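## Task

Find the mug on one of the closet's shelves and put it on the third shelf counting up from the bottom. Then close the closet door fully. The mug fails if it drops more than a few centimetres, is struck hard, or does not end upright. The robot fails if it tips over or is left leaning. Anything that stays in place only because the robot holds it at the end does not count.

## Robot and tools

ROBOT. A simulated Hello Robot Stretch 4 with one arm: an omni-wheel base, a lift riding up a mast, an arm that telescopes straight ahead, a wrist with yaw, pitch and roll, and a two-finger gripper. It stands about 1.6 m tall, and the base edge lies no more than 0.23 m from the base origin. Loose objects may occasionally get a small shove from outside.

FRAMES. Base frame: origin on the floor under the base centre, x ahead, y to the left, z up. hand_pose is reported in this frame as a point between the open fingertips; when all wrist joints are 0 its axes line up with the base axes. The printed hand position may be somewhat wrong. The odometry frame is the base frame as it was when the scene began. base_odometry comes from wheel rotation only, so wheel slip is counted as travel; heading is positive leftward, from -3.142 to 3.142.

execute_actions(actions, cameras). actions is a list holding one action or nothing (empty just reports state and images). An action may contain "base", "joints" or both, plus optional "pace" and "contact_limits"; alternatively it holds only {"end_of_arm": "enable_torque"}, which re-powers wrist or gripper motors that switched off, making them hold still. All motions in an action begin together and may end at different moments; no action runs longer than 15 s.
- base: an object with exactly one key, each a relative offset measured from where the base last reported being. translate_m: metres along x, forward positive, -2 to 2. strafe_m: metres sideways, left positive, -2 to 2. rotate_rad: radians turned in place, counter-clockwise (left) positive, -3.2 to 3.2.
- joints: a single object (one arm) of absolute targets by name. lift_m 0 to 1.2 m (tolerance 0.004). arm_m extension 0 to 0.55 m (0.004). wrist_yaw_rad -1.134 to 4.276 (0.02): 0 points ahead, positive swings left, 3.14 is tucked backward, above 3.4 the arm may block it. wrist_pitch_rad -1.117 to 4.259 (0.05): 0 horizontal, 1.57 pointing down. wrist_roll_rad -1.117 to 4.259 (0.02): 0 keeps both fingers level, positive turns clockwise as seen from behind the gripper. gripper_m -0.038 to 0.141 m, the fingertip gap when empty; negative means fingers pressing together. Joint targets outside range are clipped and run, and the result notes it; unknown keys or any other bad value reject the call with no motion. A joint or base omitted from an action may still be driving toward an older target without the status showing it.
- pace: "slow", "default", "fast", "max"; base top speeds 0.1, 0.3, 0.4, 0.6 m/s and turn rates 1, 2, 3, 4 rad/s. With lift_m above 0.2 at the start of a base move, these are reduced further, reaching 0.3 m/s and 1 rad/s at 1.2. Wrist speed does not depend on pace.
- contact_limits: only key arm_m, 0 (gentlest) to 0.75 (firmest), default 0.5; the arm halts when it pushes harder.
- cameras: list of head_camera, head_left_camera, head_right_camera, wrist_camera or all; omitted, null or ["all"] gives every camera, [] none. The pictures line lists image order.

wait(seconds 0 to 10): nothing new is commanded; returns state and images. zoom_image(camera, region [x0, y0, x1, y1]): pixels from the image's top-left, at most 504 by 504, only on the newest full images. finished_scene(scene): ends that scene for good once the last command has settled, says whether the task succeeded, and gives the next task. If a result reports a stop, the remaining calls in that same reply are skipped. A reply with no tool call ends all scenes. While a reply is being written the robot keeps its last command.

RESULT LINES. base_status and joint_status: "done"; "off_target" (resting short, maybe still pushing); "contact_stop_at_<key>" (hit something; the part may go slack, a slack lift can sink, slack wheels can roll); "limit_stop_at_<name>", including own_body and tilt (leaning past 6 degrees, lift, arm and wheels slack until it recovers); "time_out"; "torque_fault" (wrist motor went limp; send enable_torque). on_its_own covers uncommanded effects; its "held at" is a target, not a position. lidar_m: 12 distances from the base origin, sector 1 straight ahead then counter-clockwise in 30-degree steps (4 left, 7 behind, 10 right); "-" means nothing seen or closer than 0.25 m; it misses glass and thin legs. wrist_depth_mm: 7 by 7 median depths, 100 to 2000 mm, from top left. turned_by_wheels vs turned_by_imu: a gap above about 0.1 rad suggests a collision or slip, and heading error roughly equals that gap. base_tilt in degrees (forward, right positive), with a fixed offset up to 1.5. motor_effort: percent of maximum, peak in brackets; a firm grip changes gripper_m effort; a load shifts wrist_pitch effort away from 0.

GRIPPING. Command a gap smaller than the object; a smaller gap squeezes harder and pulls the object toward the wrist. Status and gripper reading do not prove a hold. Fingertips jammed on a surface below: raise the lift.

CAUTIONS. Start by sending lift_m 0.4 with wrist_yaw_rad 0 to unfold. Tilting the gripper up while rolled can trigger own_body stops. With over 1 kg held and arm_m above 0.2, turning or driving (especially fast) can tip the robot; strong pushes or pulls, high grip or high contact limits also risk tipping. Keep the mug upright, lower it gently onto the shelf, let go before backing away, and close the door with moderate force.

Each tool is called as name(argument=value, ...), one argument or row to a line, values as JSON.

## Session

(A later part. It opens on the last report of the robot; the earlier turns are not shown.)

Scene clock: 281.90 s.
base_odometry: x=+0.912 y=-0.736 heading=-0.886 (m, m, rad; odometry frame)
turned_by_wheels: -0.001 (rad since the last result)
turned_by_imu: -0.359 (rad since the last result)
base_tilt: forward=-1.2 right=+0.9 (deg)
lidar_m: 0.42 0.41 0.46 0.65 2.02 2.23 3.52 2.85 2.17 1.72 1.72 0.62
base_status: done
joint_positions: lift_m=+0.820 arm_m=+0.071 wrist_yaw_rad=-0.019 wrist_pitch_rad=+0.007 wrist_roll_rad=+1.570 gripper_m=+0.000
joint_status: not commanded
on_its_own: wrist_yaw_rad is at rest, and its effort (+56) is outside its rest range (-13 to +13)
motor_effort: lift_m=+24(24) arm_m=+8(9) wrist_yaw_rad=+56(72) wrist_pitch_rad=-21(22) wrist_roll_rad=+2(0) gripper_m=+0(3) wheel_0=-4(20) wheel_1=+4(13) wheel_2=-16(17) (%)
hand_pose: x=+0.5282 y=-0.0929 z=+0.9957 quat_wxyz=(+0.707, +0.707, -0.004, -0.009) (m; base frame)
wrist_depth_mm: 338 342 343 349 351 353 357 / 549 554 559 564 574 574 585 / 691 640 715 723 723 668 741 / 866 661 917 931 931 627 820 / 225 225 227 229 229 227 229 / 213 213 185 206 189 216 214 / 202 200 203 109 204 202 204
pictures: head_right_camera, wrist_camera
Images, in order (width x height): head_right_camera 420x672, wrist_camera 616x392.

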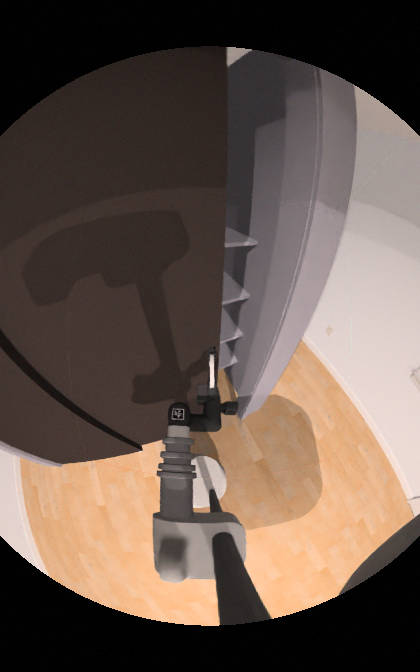

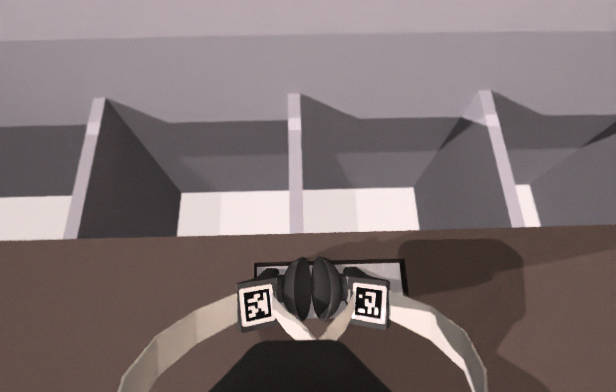

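execute_actions(
  actions=[
    {"base":{"translate_m":-0.1},"joints":{"arm_m":0.0},"pace":"slow"},
  ],
  cameras=[],
)

execute_actions(
  actions=[
    {"base":{"rotate_rad":0.36},"pace":"slow"},
  ],
  cameras=["wrist_camera","head_camera","head_left_camera"],
)

Scene clock: 290.70 s.
base_odometry: x=+0.848 y=-0.659 heading=-0.886 (m, m, rad; odometry frame)
turned_by_wheels: +0.000 (rad since the last result)
turned_by_imu: -0.017 (rad since the last result)
base_tilt: forward=+0.1 right=+0.3 (deg)
lidar_m: 0.49 0.50 0.55 0.77 1.99 2.16 3.36 2.80 2.23 1.74 1.76 0.71
base_status: done
joint_positions: lift_m=+0.820 arm_m=+0.001 wrist_yaw_rad=+0.000 wrist_pitch_rad=+0.002 wrist_roll_rad=+1.570 gripper_m=+0.000
joint_status: all done
motor_effort: lift_m=+24(24) arm_m=-5(5) wrist_yaw_rad=+2(56) wrist_pitch_rad=-6(21) wrist_roll_rad=+1(1) gripper_m=-4(7) wheel_0=-5(13) wheel_1=-3(6) wheel_2=+4(15) (%)
hand_pose: x=+0.4602 y=-0.0875 z=+0.9973 quat_wxyz=(+0.707, +0.707, +0.001, -0.001) (m; base frame)
wrist_depth_mm: 418 424 424 427 430 433 436 / 647 661 654 661 676 683 676 / 820 788 831 842 842 809 798 / 1060 750 1078 1060 960 960 788 / 347 351 349 364 355 357 362 / 330 332 187 198 330 340 338 / 315 312 317 108 319 320 322
pictures: none
No camera images: the call's "cameras" was empty. Leave "cameras" out to get every camera's image.

Scene clock: 292.17 s.
base_odometry: x=+0.848 y=-0.659 heading=-0.527 (m, m, rad; odometry frame)
turned_by_wheels: +0.359 (rad since the last result)
turned_by_imu: +0.361 (rad since the last result)
base_tilt: forward=+0.1 right=+0.2 (deg)
lidar_m: 0.49 0.51 0.65 1.99 2.07 2.75 3.63 2.57 1.82 1.74 0.70 0.53
base_status: done
joint_positions: lift_m=+0.820 arm_m=+0.001 wrist_yaw_rad=+0.000 wrist_pitch_rad=+0.002 wrist_roll_rad=+1.570 gripper_m=+0.000
joint_status: not commanded
motor_effort: lift_m=+25(24) arm_m=-5(5) wrist_yaw_rad=+2(1) wrist_pitch_rad=-6(6) wrist_roll_rad=+1(1) gripper_m=-4(4) wheel_0=-4(7) wheel_1=-3(6) wheel_2=-4(7) (%)
hand_pose: x=+0.4602 y=-0.0874 z=+0.9973 quat_wxyz=(+0.707, +0.707, +0.001, -0.001) (m; base frame)
wrist_depth_mm: 277 281 282 283 285 286 289 / 278 279 281 283 283 287 289 / 276 278 282 282 283 285 287 / 277 277 281 283 283 286 287 / 276 277 278 282 285 285 287 / 277 277 186 198 282 285 286 / 274 277 279 109 283 285 285
pictures: head_camera, head_left_camera, wrist_camera
Images, in order (width x height): head_camera 420x560, head_left_camera 420x672, wrist_camera 616x392.

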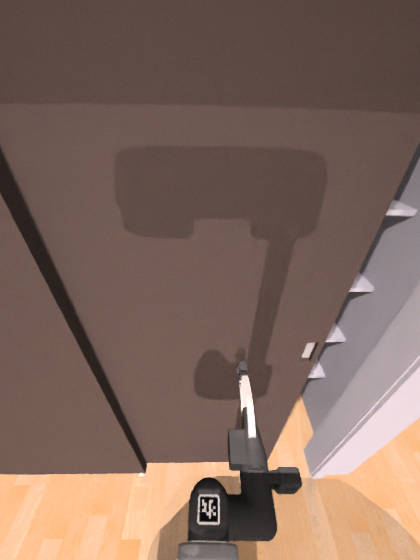

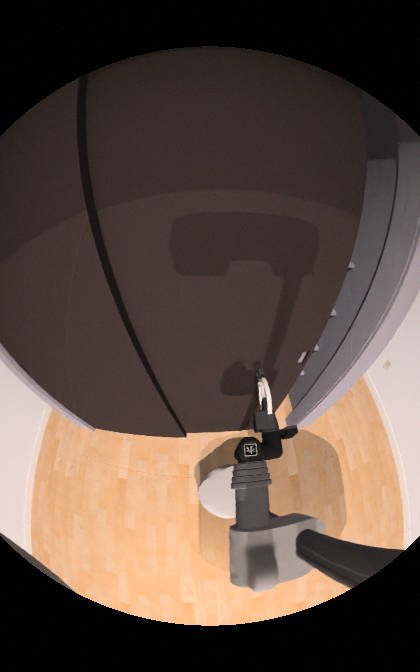

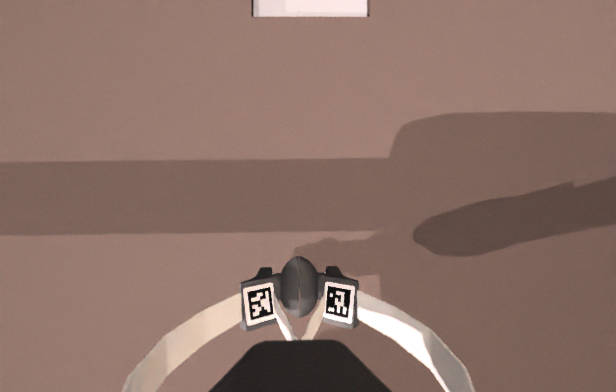

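execute_actions(
  actions=[
    {"base":{"strafe_m":-0.19},"pace":"default"},
  ],
  cameras=["wrist_camera"],
)

Scene clock: 300.10 s.
base_odometry: x=+0.753 y=-0.823 heading=-0.527 (m, m, rad; odometry frame)
turned_by_wheels: +0.000 (rad since the last result)
turned_by_imu: -0.001 (rad since the last result)
base_tilt: forward=+0.1 right=+0.2 (deg)
lidar_m: 0.48 0.53 0.69 1.55 2.24 3.02 3.64 2.27 1.62 1.55 0.64 0.57
base_status: done
joint_positions: lift_m=+0.820 arm_m=+0.001 wrist_yaw_rad=+0.000 wrist_pitch_rad=+0.002 wrist_roll_rad=+1.570 gripper_m=+0.000
joint_status: not commanded
motor_effort: lift_m=+24(24) arm_m=-5(5) wrist_yaw_rad=+1(1) wrist_pitch_rad=-5(7) wrist_roll_rad=+1(1) gripper_m=-3(1) wheel_0=+2(10) wheel_1=-2(9) wheel_2=+0(1) (%)
hand_pose: x=+0.4602 y=-0.0874 z=+0.9973 quat_wxyz=(+0.707, +0.707, +0.001, -0.001) (m; base frame)
wrist_depth_mm: 647 621 676 683 683 640 668 / 931 691 931 917 931 707 809 / 946 691 931 946 960 654 820 / 917 603 946 946 854 569 759 / 281 283 285 300 289 290 293 / 281 282 187 198 286 289 290 / 281 282 283 109 287 289 290
pictures: wrist_camera
Images, in order (width x height): wrist_camera 616x392.

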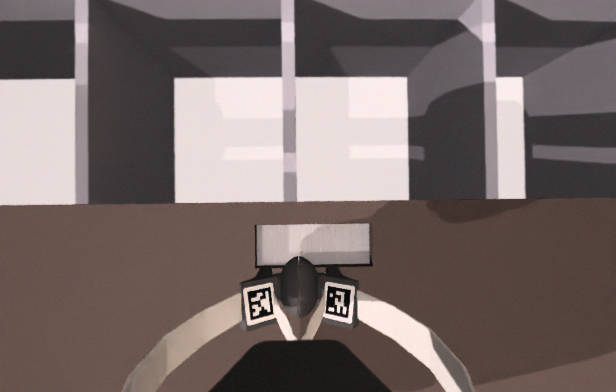

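execute_actions(
  actions=[
    {"joints":{"arm_m":0.068},"contact_limits":{"arm_m":0.5},"pace":"slow"},
  ],
  cameras=["wrist_camera"],
)

execute_actions(
  actions=[
    {"base":{"strafe_m":0.3},"pace":"slow"},
  ],
  cameras=["wrist_camera","head_left_camera"],
)

Scene clock: 307.30 s.
base_odometry: x=+0.752 y=-0.823 heading=-0.528 (m, m, rad; odometry frame)
turned_by_wheels: -0.001 (rad since the last result)
turned_by_imu: +0.014 (rad since the last result)
base_tilt: forward=-0.1 right=+0.2 (deg)
lidar_m: 0.51 0.53 0.68 1.68 2.26 3.07 3.64 2.25 1.60 1.56 0.66 0.55
base_status: not commanded
joint_positions: lift_m=+0.820 arm_m=+0.066 wrist_yaw_rad=-0.022 wrist_pitch_rad=+0.002 wrist_roll_rad=+1.570 gripper_m=+0.000
joint_status: all done
on_its_own: wrist_yaw_rad is at rest, and its effort (+65) is outside its rest range (-13 to +13)
motor_effort: lift_m=+24(24) arm_m=+14(15) wrist_yaw_rad=+65(72) wrist_pitch_rad=-4(7) wrist_roll_rad=+1(1) gripper_m=+1(4) wheel_0=+1(2) wheel_1=+0(2) wheel_2=-16(16) (%)
contact_limits: arm_m 0.5
hand_pose: x=+0.5229 y=-0.0938 z=+0.9974 quat_wxyz=(+0.707, +0.707, -0.007, -0.008) (m; base frame)
wrist_depth_mm: 574 609 647 654 654 585 661 / 778 699 904 904 891 603 809 / 878 699 904 904 904 603 798 / 496 603 891 539 854 525 759 / 227 229 229 243 234 236 236 / 225 227 188 212 187 235 236 / 225 226 229 108 232 233 235
pictures: wrist_camera
Images, in order (width x height): wrist_camera 616x392.

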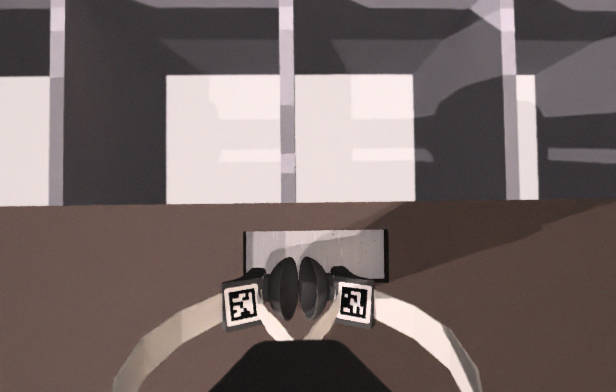

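Scene clock: 311.43 s.
base_odometry: x=+0.903 y=-0.564 heading=-0.529 (m, m, rad; odometry frame)
turned_by_wheels: -0.001 (rad since the last result)
turned_by_imu: -0.362 (rad since the last result)
base_tilt: forward=-1.4 right=+1.1 (deg)
lidar_m: 0.42 0.42 0.48 0.64 2.00 2.19 3.45 2.84 2.18 1.74 1.74 0.53
base_status: done
joint_positions: lift_m=+0.820 arm_m=+0.066 wrist_yaw_rad=-0.020 wrist_pitch_rad=+0.008 wrist_roll_rad=+1.570 gripper_m=+0.000
joint_status: not commanded
on_its_own: wrist_yaw_rad is at rest, and its effort (+60) is outside its rest range (-13 to +13); wrist_pitch_rad is at rest, and its effort (-24) is outside its rest range (-23 to +23)
motor_effort: lift_m=+24(24) arm_m=+14(14) wrist_yaw_rad=+60(63) wrist_pitch_rad=-24(23) wrist_roll_rad=+1(2) gripper_m=+2(1) wheel_0=-4(4) wheel_1=+5(9) wheel_2=-14(14) (%)
hand_pose: x=+0.5231 y=-0.0932 z=+0.9956 quat_wxyz=(+0.707, +0.707, -0.004, -0.010) (m; base frame)
wrist_depth_mm: 364 368 370 496 500 504 504 / 580 585 591 597 609 609 615 / 723 668 750 759 778 676 768 / 904 621 931 960 917 549 778 / 236 237 238 245 245 239 239 / 224 225 185 211 187 226 226 / 212 210 213 109 215 213 214
pictures: head_left_camera, wrist_camera
Images, in order (width x height): head_left_camera 420x672, wrist_camera 616x392.

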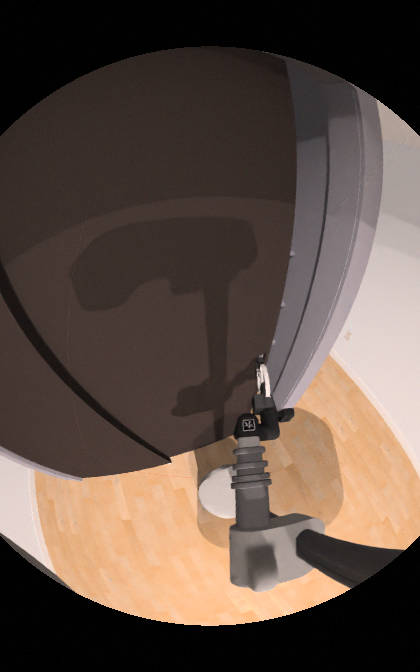

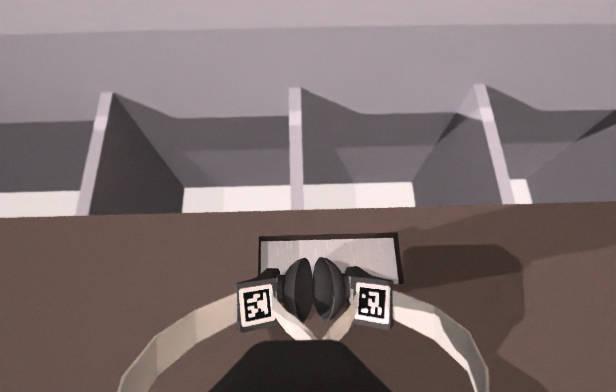

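execute_actions(
  actions=[
    {"base":{"translate_m":-0.1},"joints":{"arm_m":0.0},"pace":"default"},
  ],
  cameras=[],
)

execute_actions(
  actions=[
    {"base":{"rotate_rad":0.37},"pace":"default"},
  ],
  cameras=["wrist_camera","head_camera"],
)

Scene clock: 326.23 s.
base_odometry: x=+0.817 y=-0.513 heading=-0.530 (m, m, rad; odometry frame)
turned_by_wheels: +0.000 (rad since the last result)
turned_by_imu: -0.032 (rad since the last result)
base_tilt: forward=+0.1 right=+0.2 (deg)
lidar_m: 0.50 0.48 0.54 0.75 1.97 2.13 3.25 2.77 2.29 1.78 1.76 0.72
base_status: done
joint_positions: lift_m=+0.820 arm_m=+0.001 wrist_yaw_rad=+0.000 wrist_pitch_rad=+0.002 wrist_roll_rad=+1.570 gripper_m=+0.000
joint_status: all done
motor_effort: lift_m=+23(24) arm_m=-5(12) wrist_yaw_rad=+0(58) wrist_pitch_rad=-7(25) wrist_roll_rad=+1(1) gripper_m=-3(4) wheel_0=-3(14) wheel_1=-3(16) wheel_2=+0(15) (%)
hand_pose: x=+0.4602 y=-0.0875 z=+0.9973 quat_wxyz=(+0.707, +0.707, +0.001, -0.001) (m; base frame)
wrist_depth_mm: 436 439 445 442 449 452 452 / 661 668 676 683 691 699 699 / 842 798 854 866 854 891 798 / 991 683 991 1042 382 379 384 / 353 353 357 359 357 359 362 / 334 334 186 198 330 342 342 / 315 314 319 109 320 322 324
pictures: none
No camera images: the call's "cameras" was empty. Leave "cameras" out to get every camera's image.

Scene clock: 327.37 s.
base_odometry: x=+0.817 y=-0.513 heading=-0.161 (m, m, rad; odometry frame)
turned_by_wheels: +0.369 (rad since the last result)
turned_by_imu: +0.371 (rad since the last result)
base_tilt: forward=+0.0 right=+0.2 (deg)
lidar_m: 0.49 0.52 0.63 1.96 2.03 2.71 3.65 2.61 1.85 1.77 0.74 0.53
base_status: done
joint_positions: lift_m=+0.820 arm_m=+0.001 wrist_yaw_rad=+0.000 wrist_pitch_rad=+0.002 wrist_roll_rad=+1.570 gripper_m=+0.000
joint_status: not commanded
motor_effort: lift_m=+23(23) arm_m=-4(5) wrist_yaw_rad=+0(0) wrist_pitch_rad=-6(7) wrist_roll_rad=+0(1) gripper_m=-2(2) wheel_0=-4(9) wheel_1=-3(7) wheel_2=-3(11) (%)
hand_pose: x=+0.4602 y=-0.0874 z=+0.9973 quat_wxyz=(+0.707, +0.707, +0.001, -0.001) (m; base frame)
wrist_depth_mm: 281 282 283 286 287 289 293 / 279 281 282 287 286 289 291 / 278 281 283 282 286 289 290 / 277 281 282 282 286 289 290 / 276 279 281 282 286 287 289 / 276 278 186 199 282 286 289 / 277 277 277 109 283 285 287
pictures: head_camera, wrist_camera
Images, in order (width x height): head_camera 420x560, wrist_camera 616x392.

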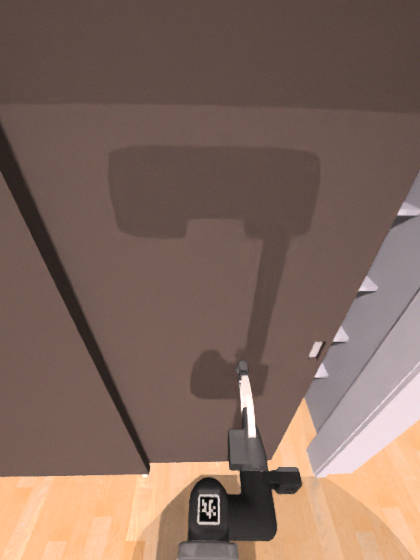

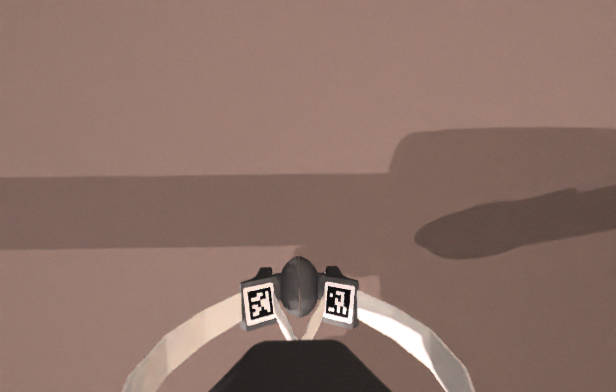

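execute_actions(
  actions=[
    {"base":{"strafe_m":-0.3},"pace":"default"},
  ],
  cameras=["wrist_camera"],
)

Scene clock: 341.20 s.
base_odometry: x=+0.769 y=-0.809 heading=-0.161 (m, m, rad; odometry frame)
turned_by_wheels: +0.000 (rad since the last result)
turned_by_imu: -0.001 (rad since the last result)
base_tilt: forward=+0.1 right=+0.2 (deg)
lidar_m: 0.50 0.53 0.71 1.58 2.34 3.13 3.63 2.19 1.53 1.47 1.53 0.53
base_status: done
joint_positions: lift_m=+0.820 arm_m=+0.001 wrist_yaw_rad=+0.000 wrist_pitch_rad=+0.002 wrist_roll_rad=+1.570 gripper_m=+0.000
joint_status: not commanded
motor_effort: lift_m=+23(23) arm_m=-5(5) wrist_yaw_rad=+0(1) wrist_pitch_rad=-7(6) wrist_roll_rad=+1(1) gripper_m=-3(1) wheel_0=+2(11) wheel_1=-1(11) wheel_2=+0(2) (%)
hand_pose: x=+0.4602 y=-0.0874 z=+0.9973 quat_wxyz=(+0.707, +0.707, +0.001, -0.001) (m; base frame)
wrist_depth_mm: 265 268 271 272 276 276 276 / 668 627 699 699 715 647 715 / 946 699 960 960 976 715 820 / 946 691 946 960 976 654 820 / 946 683 960 960 960 661 809 / 309 309 186 198 291 297 298 / 283 285 289 109 291 294 296
pictures: wrist_camera
Images, in order (width x height): wrist_camera 616x392.

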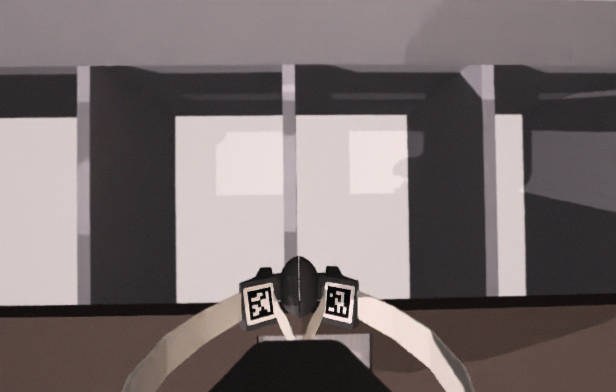

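execute_actions(
  actions=[
    {"joints":{"arm_m":0.11},"contact_limits":{"arm_m":0.3}},
  ],
  cameras=[],
)

execute_actions(
  actions=[
    {"base":{"strafe_m":0.15},"pace":"slow"},
  ],
  cameras=["wrist_camera","head_left_camera"],
)

Scene clock: 349.90 s.
base_odometry: x=+0.769 y=-0.809 heading=-0.161 (m, m, rad; odometry frame)
turned_by_wheels: +0.000 (rad since the last result)
turned_by_imu: -0.001 (rad since the last result)
base_tilt: forward=+0.1 right=+0.2 (deg)
lidar_m: 0.50 0.52 0.71 1.57 2.34 3.11 3.65 2.18 1.53 1.47 1.51 0.51
base_status: not commanded
joint_positions: lift_m=+0.820 arm_m=+0.109 wrist_yaw_rad=+0.000 wrist_pitch_rad=+0.002 wrist_roll_rad=+1.570 gripper_m=+0.000
joint_status: all done
motor_effort: lift_m=+23(23) arm_m=+5(5) wrist_yaw_rad=+0(1) wrist_pitch_rad=-6(7) wrist_roll_rad=+0(1) gripper_m=-3(3) wheel_0=+2(2) wheel_1=-1(1) wheel_2=+0(0) (%)
contact_limits: arm_m 0.3
hand_pose: x=+0.5686 y=-0.0874 z=+0.9973 quat_wxyz=(+0.707, +0.707, +0.001, -0.001) (m; base frame)
wrist_depth_mm: 452 462 462 466 466 473 477 / 508 621 676 683 691 559 661 / 504 691 854 854 866 559 778 / 500 691 854 854 866 569 768 / 492 683 842 854 854 569 768 / 496 683 186 198 788 569 778 / 210 195 207 109 192 203 202
pictures: none
No camera images: the call's "cameras" was empty. Leave "cameras" out to get every camera's image.

Scene clock: 352.53 s.
base_odometry: x=+0.793 y=-0.662 heading=-0.161 (m, m, rad; odometry frame)
turned_by_wheels: -0.001 (rad since the last result)
turned_by_imu: -0.001 (rad since the last result)
base_tilt: forward=+0.1 right=+0.2 (deg)
lidar_m: 0.50 0.52 0.65 1.53 2.18 2.90 3.63 2.37 1.67 1.60 0.64 0.62
base_status: done
joint_positions: lift_m=+0.820 arm_m=+0.109 wrist_yaw_rad=+0.000 wrist_pitch_rad=+0.002 wrist_roll_rad=+1.570 gripper_m=+0.000
joint_status: not commanded
motor_effort: lift_m=+23(23) arm_m=+4(5) wrist_yaw_rad=+2(46) wrist_pitch_rad=-6(7) wrist_roll_rad=+1(1) gripper_m=-2(4) wheel_0=-5(17) wheel_1=+2(9) wheel_2=-3(4) (%)
hand_pose: x=+0.5687 y=-0.0875 z=+0.9973 quat_wxyz=(+0.707, +0.707, +0.001, -0.001) (m; base frame)
wrist_depth_mm: 500 683 778 778 788 554 750 / 500 699 842 842 854 559 778 / 504 691 831 854 854 564 778 / 500 699 842 854 854 569 778 / 492 683 831 854 842 559 778 / 469 640 187 198 202 530 455 / 176 176 178 109 180 182 182
pictures: head_left_camera, wrist_camera
Images, in order (width x height): head_left_camera 420x672, wrist_camera 616x392.

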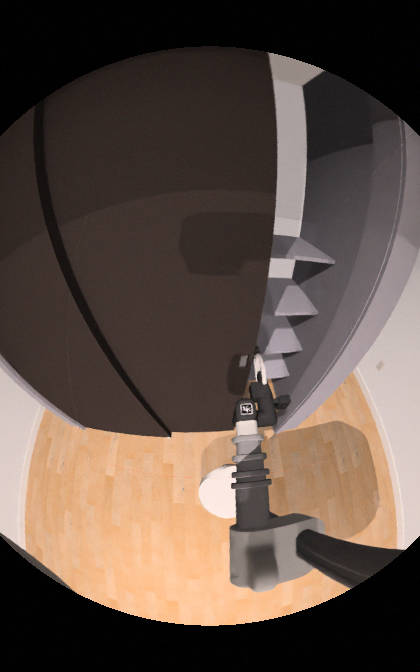

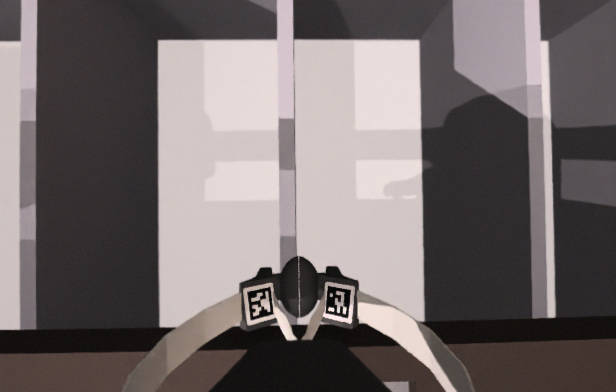

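That works with no base slip. Pushing the door further.

execute_actions(
  actions=[
    {"base":{"strafe_m":0.45},"pace":"slow"},
  ],
  cameras=["head_camera","head_left_camera"],
)

Scene clock: 360.37 s.
base_odometry: x=+0.866 y=-0.218 heading=-0.162 (m, m, rad; odometry frame)
turned_by_wheels: -0.001 (rad since the last result)
turned_by_imu: -0.001 (rad since the last result)
base_tilt: forward=+0.0 right=+0.2 (deg)
lidar_m: 0.42 0.45 0.61 1.66 1.72 2.31 3.66 2.91 2.17 2.08 0.97 0.79
base_status: done
joint_positions: lift_m=+0.820 arm_m=+0.109 wrist_yaw_rad=-0.001 wrist_pitch_rad=+0.002 wrist_roll_rad=+1.570 gripper_m=+0.000
joint_status: not commanded
motor_effort: lift_m=+23(23) arm_m=+4(4) wrist_yaw_rad=+5(33) wrist_pitch_rad=-6(8) wrist_roll_rad=+1(1) gripper_m=-1(3) wheel_0=-5(16) wheel_1=+1(6) wheel_2=-3(5) (%)
hand_pose: x=+0.5686 y=-0.0878 z=+0.9973 quat_wxyz=(+0.707, +0.707, +0.000, -0.001) (m; base frame)
wrist_depth_mm: 477 699 831 842 842 559 741 / 473 699 842 854 842 564 741 / 477 691 831 831 831 564 723 / 473 683 831 820 831 564 750 / 473 691 809 820 831 564 741 / 445 640 185 193 186 504 442 / 159 160 160 109 164 165 166
pictures: head_camera, head_left_camera
Images, in order (width x height): head_camera 420x560, head_left_camera 420x672.

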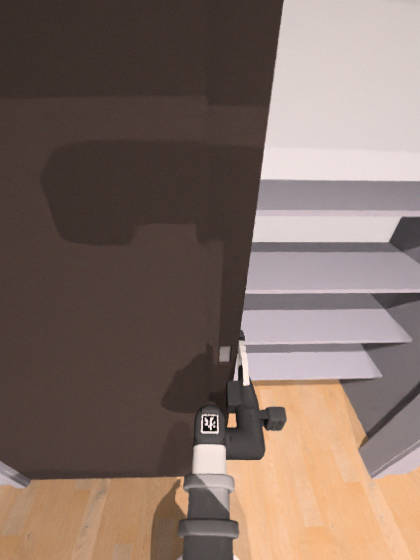

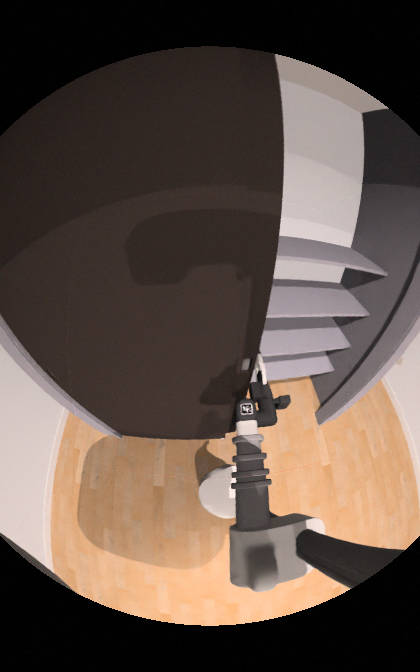

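execute_actions(
  actions=[
    {"base":{"strafe_m":0.1},"pace":"slow"},
  ],
  cameras=["head_camera","head_left_camera","head_right_camera"],
)

Scene clock: 367.20 s.
torque_fault: wrist_yaw_rad switched itself off since the last result.
base_odometry: x=+0.882 y=-0.119 heading=-0.162 (m, m, rad; odometry frame)
turned_by_wheels: +0.000 (rad since the last result)
turned_by_imu: -0.018 (rad since the last result)
base_tilt: forward=+0.0 right=+0.1 (deg)
lidar_m: 0.43 0.45 0.60 1.55 1.61 2.13 3.67 2.89 2.26 2.14 1.06 0.51
base_status: done
joint_positions: lift_m=+0.820 arm_m=+0.110 wrist_yaw_rad=-0.269 wrist_pitch_rad=+0.002 wrist_roll_rad=+1.570 gripper_m=+0.000
joint_status: not commanded
on_its_own: wrist_yaw_rad is off since a torque_fault, until you send "end_of_arm": "enable_torque" (your +0.000 is given up)
motor_effort: lift_m=+23(23) arm_m=+0(4) wrist_yaw_rad=+0(100) wrist_pitch_rad=-9(8) wrist_roll_rad=+1(1) gripper_m=-4(4) wheel_0=-4(34) wheel_1=+4(11) wheel_2=-2(15) (%)
hand_pose: x=+0.5357 y=-0.1609 z=+0.9973 quat_wxyz=(+0.701, +0.701, -0.094, -0.096) (m; base frame)
wrist_depth_mm: 1042 683 1042 1042 1060 691 809 / 960 707 991 1025 976 647 809 / 917 699 931 946 946 603 798 / 530 691 891 891 904 564 809 / 525 691 866 854 878 574 798 / 469 647 185 193 187 530 732 / 179 179 181 108 183 183 185
pictures: head_camera, head_left_camera, head_right_camera
Images, in order (width x height): head_camera 420x560, head_left_camera 420x672, head_right_camera 420x672.

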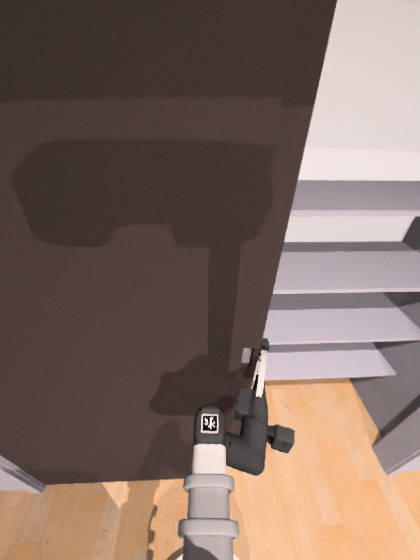

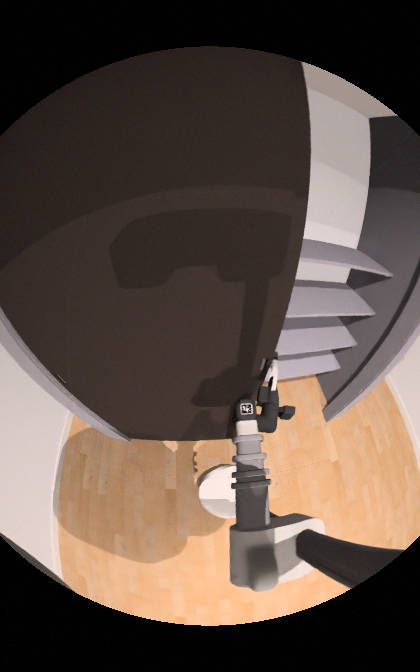

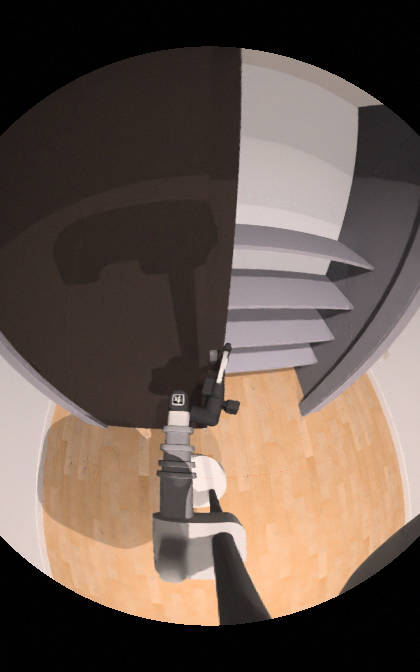

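execute_actions(
  actions=[
    {"end_of_arm":"enable_torque"},
  ],
  cameras=[],
)

execute_actions(
  actions=[
    {"base":{"strafe_m":-0.35},"joints":{"wrist_yaw_rad":0.0,"wrist_roll_rad":0.0,"arm_m":0.0},"pace":"default"},
  ],
  cameras=["head_camera","wrist_camera"],
)

Scene clock: 374.63 s.
base_odometry: x=+0.882 y=-0.119 heading=-0.162 (m, m, rad; odometry frame)
turned_by_wheels: +0.000 (rad since the last result)
turned_by_imu: +0.000 (rad since the last result)
base_tilt: forward=+0.1 right=+0.1 (deg)
lidar_m: 0.43 0.45 0.60 1.56 1.61 2.11 3.65 2.92 2.25 2.17 1.05 0.50
base_status: not commanded
joint_positions: lift_m=+0.820 arm_m=+0.110 wrist_yaw_rad=-0.269 wrist_pitch_rad=+0.002 wrist_roll_rad=+1.570 gripper_m=+0.000
joint_status: not commanded
end_of_arm: enable_torque: each motor that was off is on again
on_its_own: wrist_yaw_rad is held at -0.269, not at your +0.000, since a torque_fault
motor_effort: lift_m=+23(23) arm_m=+0(0) wrist_yaw_rad=+0(0) wrist_pitch_rad=-8(7) wrist_roll_rad=+1(1) gripper_m=-4(4) wheel_0=-3(3) wheel_1=+3(3) wheel_2=-2(2) (%)
hand_pose: x=+0.5357 y=-0.1609 z=+0.9973 quat_wxyz=(+0.701, +0.701, -0.094, -0.096) (m; base frame)
wrist_depth_mm: 1042 699 1042 1042 1042 699 798 / 976 699 991 991 991 640 809 / 946 699 946 946 960 603 809 / 530 699 891 904 904 569 820 / 525 691 854 866 866 574 788 / 473 640 185 193 188 530 732 / 179 178 181 109 185 183 185
pictures: none
No camera images: the call's "cameras" was empty. Leave "cameras" out to get every camera's image.

Scene clock: 377.13 s.
base_odometry: x=+0.825 y=-0.464 heading=-0.162 (m, m, rad; odometry frame)
turned_by_wheels: +0.000 (rad since the last result)
turned_by_imu: -0.004 (rad since the last result)
base_tilt: forward=+0.1 right=+0.2 (deg)
lidar_m: 0.77 0.53 0.61 1.44 1.97 2.60 3.62 2.75 1.91 1.82 0.76 0.81
base_status: done
joint_positions: lift_m=+0.820 arm_m=+0.001 wrist_yaw_rad=+0.000 wrist_pitch_rad=+0.002 wrist_roll_rad=+0.000 gripper_m=+0.000
joint_status: all done
motor_effort: lift_m=+23(23) arm_m=-5(8) wrist_yaw_rad=+2(94) wrist_pitch_rad=-5(9) wrist_roll_rad=+0(15) gripper_m=-3(5) wheel_0=+1(15) wheel_1=+0(15) wheel_2=-2(14) (%)
hand_pose: x=+0.4602 y=-0.0875 z=+0.9974 quat_wxyz=(+1.000, +0.000, +0.001, +0.000) (m; base frame)
wrist_depth_mm: 559 564 574 615 621 621 621 / 842 854 878 878 891 891 768 / 891 917 931 960 976 976 809 / 891 917 931 946 960 976 723 / 917 917 946 960 976 991 788 / 904 917 186 198 904 991 809 / 741 683 741 109 683 715 707
pictures: head_camera, wrist_camera
Images, in order (width x height): head_camera 420x560, wrist_camera 616x392.

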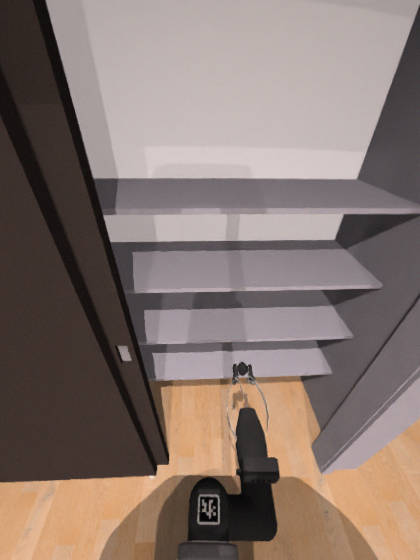

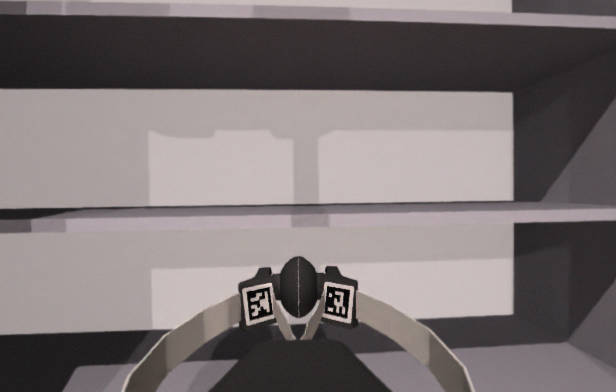

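execute_actions(
  actions=[
    {"joints":{"wrist_yaw_rad":1.4,"arm_m":0.3,"lift_m":0.95},"pace":"fast"},
  ],
  cameras=["wrist_camera"],
)

Scene clock: 388.00 s.
base_odometry: x=+0.825 y=-0.464 heading=-0.162 (m, m, rad; odometry frame)
turned_by_wheels: +0.000 (rad since the last result)
turned_by_imu: -0.001 (rad since the last result)
base_tilt: forward=+0.1 right=+0.2 (deg)
lidar_m: 0.77 0.51 0.61 1.42 1.97 2.61 3.64 2.74 1.91 1.81 0.76 0.83
base_status: not commanded
joint_positions: lift_m=+0.950 arm_m=+0.299 wrist_yaw_rad=+1.400 wrist_pitch_rad=+0.003 wrist_roll_rad=+0.000 gripper_m=+0.000
joint_status: all done
motor_effort: lift_m=+26(27) arm_m=+4(4) wrist_yaw_rad=+0(59) wrist_pitch_rad=-9(13) wrist_roll_rad=+1(0) gripper_m=-3(6) wheel_0=-1(10) wheel_1=+0(4) wheel_2=-3(4) (%)
hand_pose: x=+0.6053 y=+0.2694 z=+1.1270 quat_wxyz=(+0.765, -0.001, +0.001, +0.644) (m; base frame)
wrist_depth_mm: 202 160 1205 1255 1255 304 283 / 204 160 1182 1255 496 436 442 / 204 161 1205 1229 931 798 654 / 205 161 1205 1255 1281 866 661 / 204 162 1205 1182 946 809 676 / 206 161 187 200 469 508 500 / 208 160 1078 109 931 345 343
pictures: wrist_camera
Images, in order (width x height): wrist_camera 616x392.

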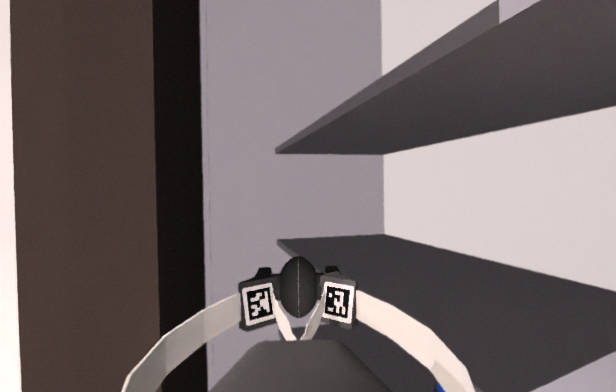

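execute_actions(
  actions=[
    {"joints":{"wrist_yaw_rad":1.1,"lift_m":0.65},"pace":"fast"},
  ],
  cameras=["wrist_camera"],
)

Scene clock: 394.13 s.
base_odometry: x=+0.825 y=-0.464 heading=-0.162 (m, m, rad; odometry frame)
turned_by_wheels: +0.000 (rad since the last result)
turned_by_imu: -0.001 (rad since the last result)
base_tilt: forward=+0.0 right=+0.2 (deg)
lidar_m: 0.76 0.52 0.62 1.42 1.97 2.58 3.64 2.75 1.91 1.82 0.77 0.81
base_status: not commanded
joint_positions: lift_m=+0.650 arm_m=+0.299 wrist_yaw_rad=+1.100 wrist_pitch_rad=+0.003 wrist_roll_rad=+0.000 gripper_m=+0.000
joint_status: all done
motor_effort: lift_m=+15(23) arm_m=+5(5) wrist_yaw_rad=-1(5) wrist_pitch_rad=-8(8) wrist_roll_rad=+1(1) gripper_m=-5(2) wheel_0=-1(1) wheel_1=+0(1) wheel_2=-3(3) (%)
hand_pose: x=+0.6788 y=+0.2175 z=+0.8279 quat_wxyz=(+0.852, -0.001, +0.001, +0.523) (m; base frame)
wrist_depth_mm: 427 1138 946 917 287 270 270 / 413 1138 1229 455 413 421 424 / 394 1138 866 866 778 634 535 / 382 1160 1308 1160 842 654 544 / 368 1160 1025 788 809 668 544 / 347 1138 187 198 452 521 512 / 329 1118 1025 109 340 355 351
pictures: wrist_camera
Images, in order (width x height): wrist_camera 616x392.

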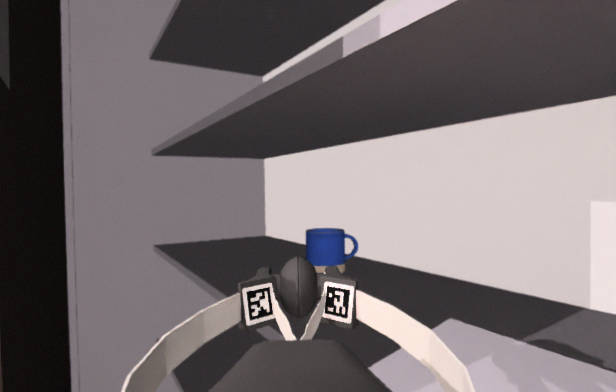

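execute_actions(
  actions=[
    {"joints":{"wrist_yaw_rad":0.0,"arm_m":0.0,"lift_m":0.6},"pace":"fast"},
  ],
  cameras=[],
)

execute_actions(
  actions=[
    {"base":{"translate_m":0.42},"pace":"default"},
  ],
  cameras=["head_left_camera","wrist_camera"],
)

Scene clock: 496.80 s.
base_odometry: x=+0.825 y=-0.464 heading=-0.162 (m, m, rad; odometry frame)
turned_by_wheels: +0.000 (rad since the last result)
turned_by_imu: -0.001 (rad since the last result)
base_tilt: forward=+0.1 right=+0.3 (deg)
lidar_m: 0.76 0.53 0.61 1.42 1.98 2.57 3.64 2.73 1.91 1.81 0.77 0.80
base_status: not commanded
joint_positions: lift_m=+0.600 arm_m=+0.001 wrist_yaw_rad=+0.000 wrist_pitch_rad=+0.003 wrist_roll_rad=+0.000 gripper_m=+0.000
joint_status: all done
motor_effort: lift_m=+16(15) arm_m=-4(11) wrist_yaw_rad=+1(3) wrist_pitch_rad=-8(6) wrist_roll_rad=+1(1) gripper_m=-3(4) wheel_0=-1(1) wheel_1=+0(0) wheel_2=-3(3) (%)
hand_pose: x=+0.4602 y=-0.0875 z=+0.7779 quat_wxyz=(+1.000, +0.000, +0.001, +0.000) (m; base frame)
wrist_depth_mm: 891 917 931 946 976 976 798 / 621 634 647 647 654 661 668 / 904 904 931 931 960 976 820 / 917 904 946 946 960 991 798 / 768 759 732 723 707 691 683 / 891 917 187 198 960 1008 809 / 904 854 904 109 842 878 788
pictures: none
No camera images: the call's "cameras" was empty. Leave "cameras" out to get every camera's image.

Scene clock: 499.67 s.
base_odometry: x=+1.240 y=-0.532 heading=-0.162 (m, m, rad; odometry frame)
turned_by_wheels: +0.000 (rad since the last result)
turned_by_imu: +0.000 (rad since the last result)
base_tilt: forward=+0.1 right=+0.2 (deg)
lidar_m: 0.34 0.34 0.25 0.26 1.99 2.61 4.08 2.73 1.90 0.59 0.55 0.37
base_status: done
joint_positions: lift_m=+0.600 arm_m=+0.001 wrist_yaw_rad=+0.000 wrist_pitch_rad=+0.003 wrist_roll_rad=+0.000 gripper_m=+0.000
joint_status: not commanded
motor_effort: lift_m=+16(16) arm_m=-4(4) wrist_yaw_rad=+1(2) wrist_pitch_rad=-6(8) wrist_roll_rad=+0(1) gripper_m=-2(2) wheel_0=+1(9) wheel_1=+3(7) wheel_2=-2(13) (%)
hand_pose: x=+0.4602 y=-0.0875 z=+0.7779 quat_wxyz=(+1.000, +0.000, +0.001, +0.000) (m; base frame)
wrist_depth_mm: 366 370 375 377 379 382 382 / 504 512 521 535 544 549 564 / 504 512 525 539 549 554 564 / 508 521 525 539 544 554 564 / 508 517 525 535 549 554 559 / 394 392 187 198 320 375 373 / 264 249 263 109 244 256 254
pictures: head_left_camera, wrist_camera
Images, in order (width x height): head_left_camera 420x672, wrist_camera 616x392.

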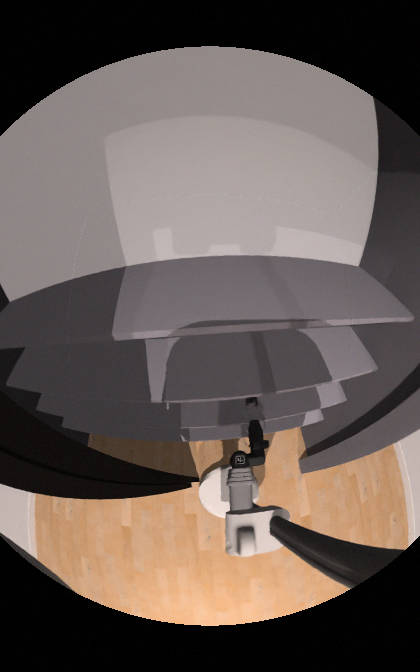

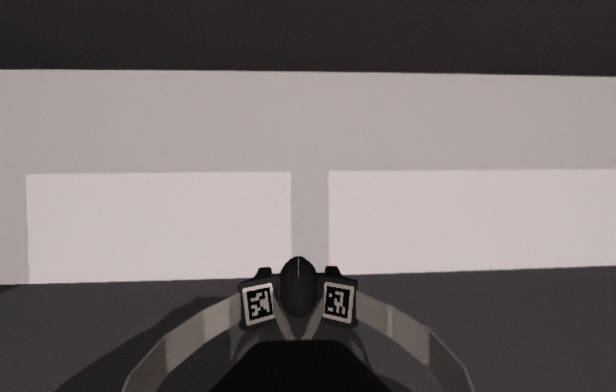

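execute_actions(
  actions=[
    {"base":{"rotate_rad":0.8},"pace":"default"},
  ],
  cameras=["head_left_camera","wrist_camera","head_camera"],
)

Scene clock: 508.00 s.
base_odometry: x=+1.240 y=-0.532 heading=+0.637 (m, m, rad; odometry frame)
turned_by_wheels: +0.799 (rad since the last result)
turned_by_imu: +0.803 (rad since the last result)
base_tilt: forward=+0.1 right=+0.2 (deg)
lidar_m: 0.38 0.25 1.18 2.21 3.70 3.19 2.16 1.82 0.60 0.41 0.34 0.34
base_status: done
joint_positions: lift_m=+0.600 arm_m=+0.001 wrist_yaw_rad=+0.000 wrist_pitch_rad=+0.003 wrist_roll_rad=+0.000 gripper_m=+0.000
joint_status: not commanded
motor_effort: lift_m=+16(16) arm_m=-5(4) wrist_yaw_rad=+1(0) wrist_pitch_rad=-7(7) wrist_roll_rad=+0(1) gripper_m=-4(3) wheel_0=-2(8) wheel_1=-3(9) wheel_2=-3(10) (%)
hand_pose: x=+0.4602 y=-0.0874 z=+0.7779 quat_wxyz=(+1.000, +0.000, +0.001, +0.000) (m; base frame)
wrist_depth_mm: 931 370 375 379 382 382 382 / 585 564 574 585 554 492 439 / 960 1078 842 707 585 500 442 / 991 1098 866 707 580 500 442 / 759 750 615 676 574 504 449 / 917 392 186 198 320 377 370 / 904 303 263 109 244 256 255
pictures: head_camera, head_left_camera, wrist_camera
Images, in order (width x height): head_camera 420x560, head_left_camera 420x672, wrist_camera 616x392.

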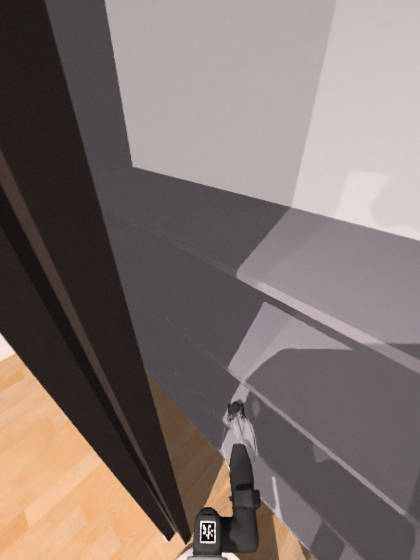

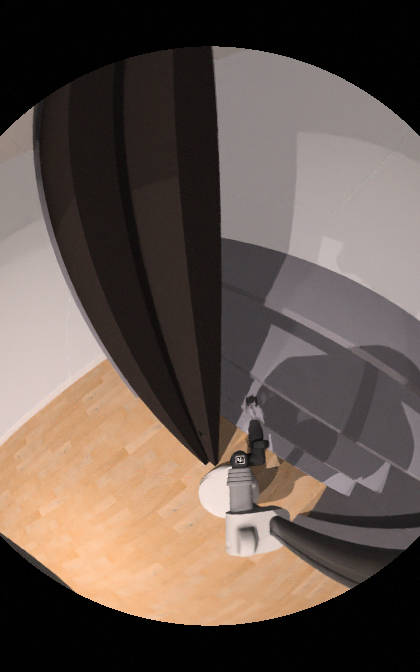

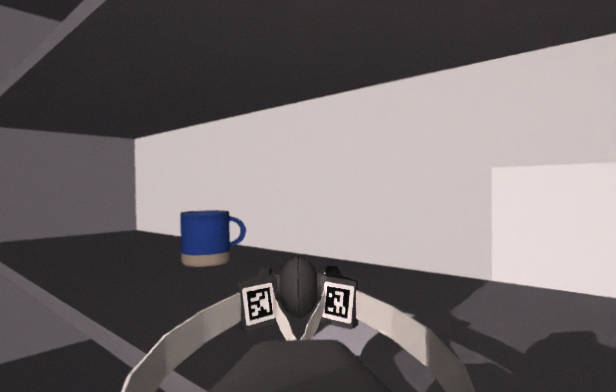

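execute_actions(
  actions=[
    {"joints":{"wrist_yaw_rad":0.39,"arm_m":0.33,"lift_m":0.585},"pace":"default","contact_limits":{"arm_m":0.3}},
  ],
  cameras=["wrist_camera","head_left_camera"],
)

Scene clock: 630.10 s.
base_odometry: x=+1.240 y=-0.532 heading=+0.637 (m, m, rad; odometry frame)
turned_by_wheels: +0.000 (rad since the last result)
turned_by_imu: -0.001 (rad since the last result)
base_tilt: forward=+0.1 right=+0.2 (deg)
lidar_m: 0.40 0.25 1.19 2.22 3.70 3.19 2.18 1.82 0.60 0.42 0.32 0.35
base_status: not commanded
joint_positions: lift_m=+0.585 arm_m=+0.329 wrist_yaw_rad=+0.390 wrist_pitch_rad=+0.002 wrist_roll_rad=+0.000 gripper_m=+0.000
joint_status: all done
motor_effort: lift_m=+15(14) arm_m=+5(1) wrist_yaw_rad=+0(8) wrist_pitch_rad=-7(7) wrist_roll_rad=+1(0) gripper_m=-2(3) wheel_0=-2(2) wheel_1=-3(2) wheel_2=-3(3) (%)
contact_limits: arm_m 0.3
hand_pose: x=+0.8001 y=+0.0288 z=+0.7630 quat_wxyz=(+0.981, +0.000, +0.001, +0.194) (m; base frame)
wrist_depth_mm: 404 410 415 418 402 334 281 / 723 621 634 574 442 332 278 / 759 831 904 647 445 336 278 / 759 831 904 621 449 338 278 / 732 640 544 274 430 340 279 / 338 338 187 198 276 317 281 / 229 214 228 109 211 221 220
pictures: head_left_camera, wrist_camera
Images, in order (width x height): head_left_camera 420x672, wrist_camera 616x392.

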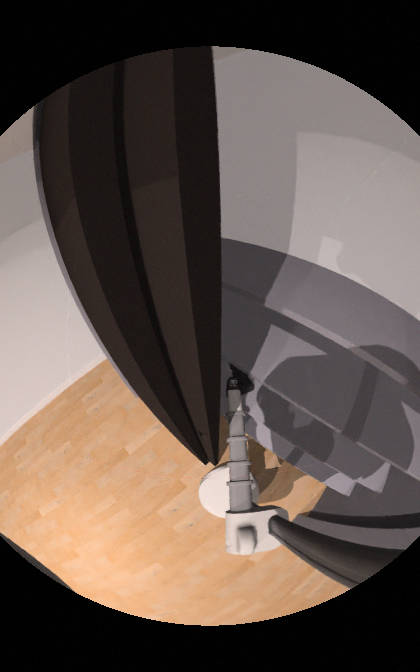

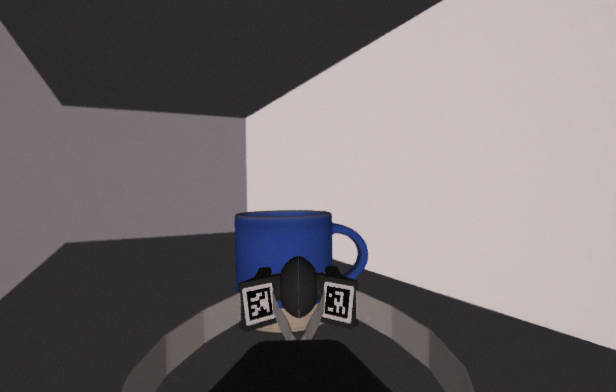

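execute_actions(
  actions=[
    {"joints":{"wrist_yaw_rad":0.33},"pace":"default"},
  ],
  cameras=[],
)

execute_actions(
  actions=[
    {"joints":{"arm_m":0.42},"pace":"slow","contact_limits":{"arm_m":0.2}},
  ],
  cameras=["wrist_camera"],
)

Scene clock: 649.40 s.
base_odometry: x=+1.240 y=-0.532 heading=+0.637 (m, m, rad; odometry frame)
turned_by_wheels: +0.000 (rad since the last result)
turned_by_imu: +0.000 (rad since the last result)
base_tilt: forward=+0.0 right=+0.2 (deg)
lidar_m: 0.38 0.25 1.18 2.22 3.70 3.20 2.16 1.82 0.59 0.41 0.35 0.34
base_status: not commanded
joint_positions: lift_m=+0.585 arm_m=+0.329 wrist_yaw_rad=+0.330 wrist_pitch_rad=+0.002 wrist_roll_rad=+0.000 gripper_m=+0.000
joint_status: all done
motor_effort: lift_m=+15(15) arm_m=+4(5) wrist_yaw_rad=-1(4) wrist_pitch_rad=-6(8) wrist_roll_rad=+1(1) gripper_m=-3(3) wheel_0=-2(2) wheel_1=-2(3) wheel_2=-3(3) (%)
hand_pose: x=+0.8013 y=+0.0109 z=+0.7630 quat_wxyz=(+0.986, +0.000, +0.001, +0.164) (m; base frame)
wrist_depth_mm: 404 410 415 415 392 319 270 / 621 621 634 554 413 319 272 / 759 831 917 580 413 319 272 / 750 831 891 564 418 320 272 / 654 640 283 293 421 324 274 / 340 340 187 198 277 304 272 / 229 215 227 109 211 222 220
pictures: none
No camera images: the call's "cameras" was empty. Leave "cameras" out to get every camera's image.

Scene clock: 651.57 s.
base_odometry: x=+1.240 y=-0.532 heading=+0.637 (m, m, rad; odometry frame)
turned_by_wheels: +0.000 (rad since the last result)
turned_by_imu: +0.000 (rad since the last result)
base_tilt: forward=+0.1 right=+0.2 (deg)
lidar_m: 0.40 0.25 1.18 2.21 3.70 3.19 2.16 1.83 0.60 0.42 0.36 0.34
base_status: not commanded
joint_positions: lift_m=+0.585 arm_m=+0.419 wrist_yaw_rad=+0.330 wrist_pitch_rad=+0.002 wrist_roll_rad=+0.000 gripper_m=+0.000
joint_status: all done
motor_effort: lift_m=+15(15) arm_m=+5(8) wrist_yaw_rad=+2(1) wrist_pitch_rad=-6(7) wrist_roll_rad=+2(1) gripper_m=-2(4) wheel_0=-2(2) wheel_1=-2(2) wheel_2=-3(3) (%)
contact_limits: arm_m 0.2
hand_pose: x=+0.8913 y=+0.0107 z=+0.7630 quat_wxyz=(+0.986, +0.000, +0.001, +0.164) (m; base frame)
wrist_depth_mm: 404 413 413 402 317 246 210 / 615 627 627 449 320 247 210 / 707 778 768 452 320 249 211 / 707 788 707 455 324 249 212 / 661 198 200 410 322 251 212 / 338 200 187 198 289 251 213 / 229 201 196 109 211 220 209
pictures: wrist_camera
Images, in order (width x height): wrist_camera 616x392.

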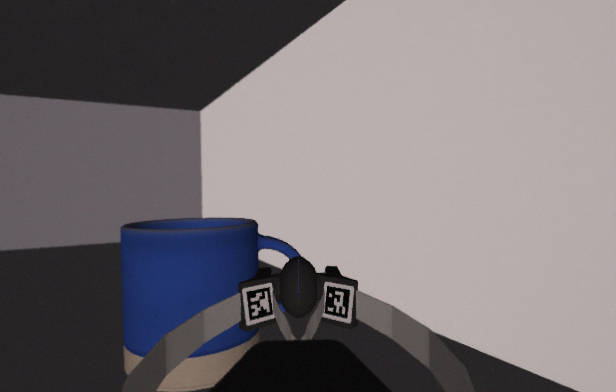

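execute_actions(
  actions=[
    {"joints":{"arm_m":0.5},"pace":"slow","contact_limits":{"arm_m":0.2}},
  ],
  cameras=["wrist_camera"],
)

Scene clock: 659.60 s.
base_odometry: x=+1.240 y=-0.532 heading=+0.637 (m, m, rad; odometry frame)
turned_by_wheels: +0.000 (rad since the last result)
turned_by_imu: -0.001 (rad since the last result)
base_tilt: forward=+0.1 right=+0.2 (deg)
lidar_m: 0.40 0.25 1.18 2.22 3.69 3.18 2.15 1.82 0.60 0.42 0.35 0.34
base_status: not commanded
joint_positions: lift_m=+0.585 arm_m=+0.499 wrist_yaw_rad=+0.330 wrist_pitch_rad=+0.002 wrist_roll_rad=+0.000 gripper_m=+0.000
joint_status: all done
motor_effort: lift_m=+15(15) arm_m=+5(2) wrist_yaw_rad=+0(1) wrist_pitch_rad=-8(6) wrist_roll_rad=+1(0) gripper_m=-3(4) wheel_0=-2(2) wheel_1=-2(2) wheel_2=-3(3) (%)
contact_limits: arm_m 0.2
hand_pose: x=+0.9713 y=+0.0109 z=+0.7630 quat_wxyz=(+0.986, +0.000, +0.001, +0.164) (m; base frame)
wrist_depth_mm: 404 410 413 332 236 181 157 / 615 621 521 332 237 183 157 / 661 732 569 338 238 184 158 / 661 741 574 338 239 185 159 / 634 154 181 304 241 186 159 / 338 153 169 198 214 186 160 / 229 153 165 109 211 178 159
pictures: wrist_camera
Images, in order (width x height): wrist_camera 616x392.

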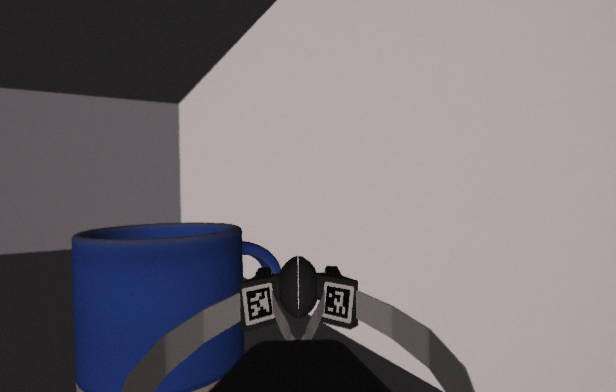

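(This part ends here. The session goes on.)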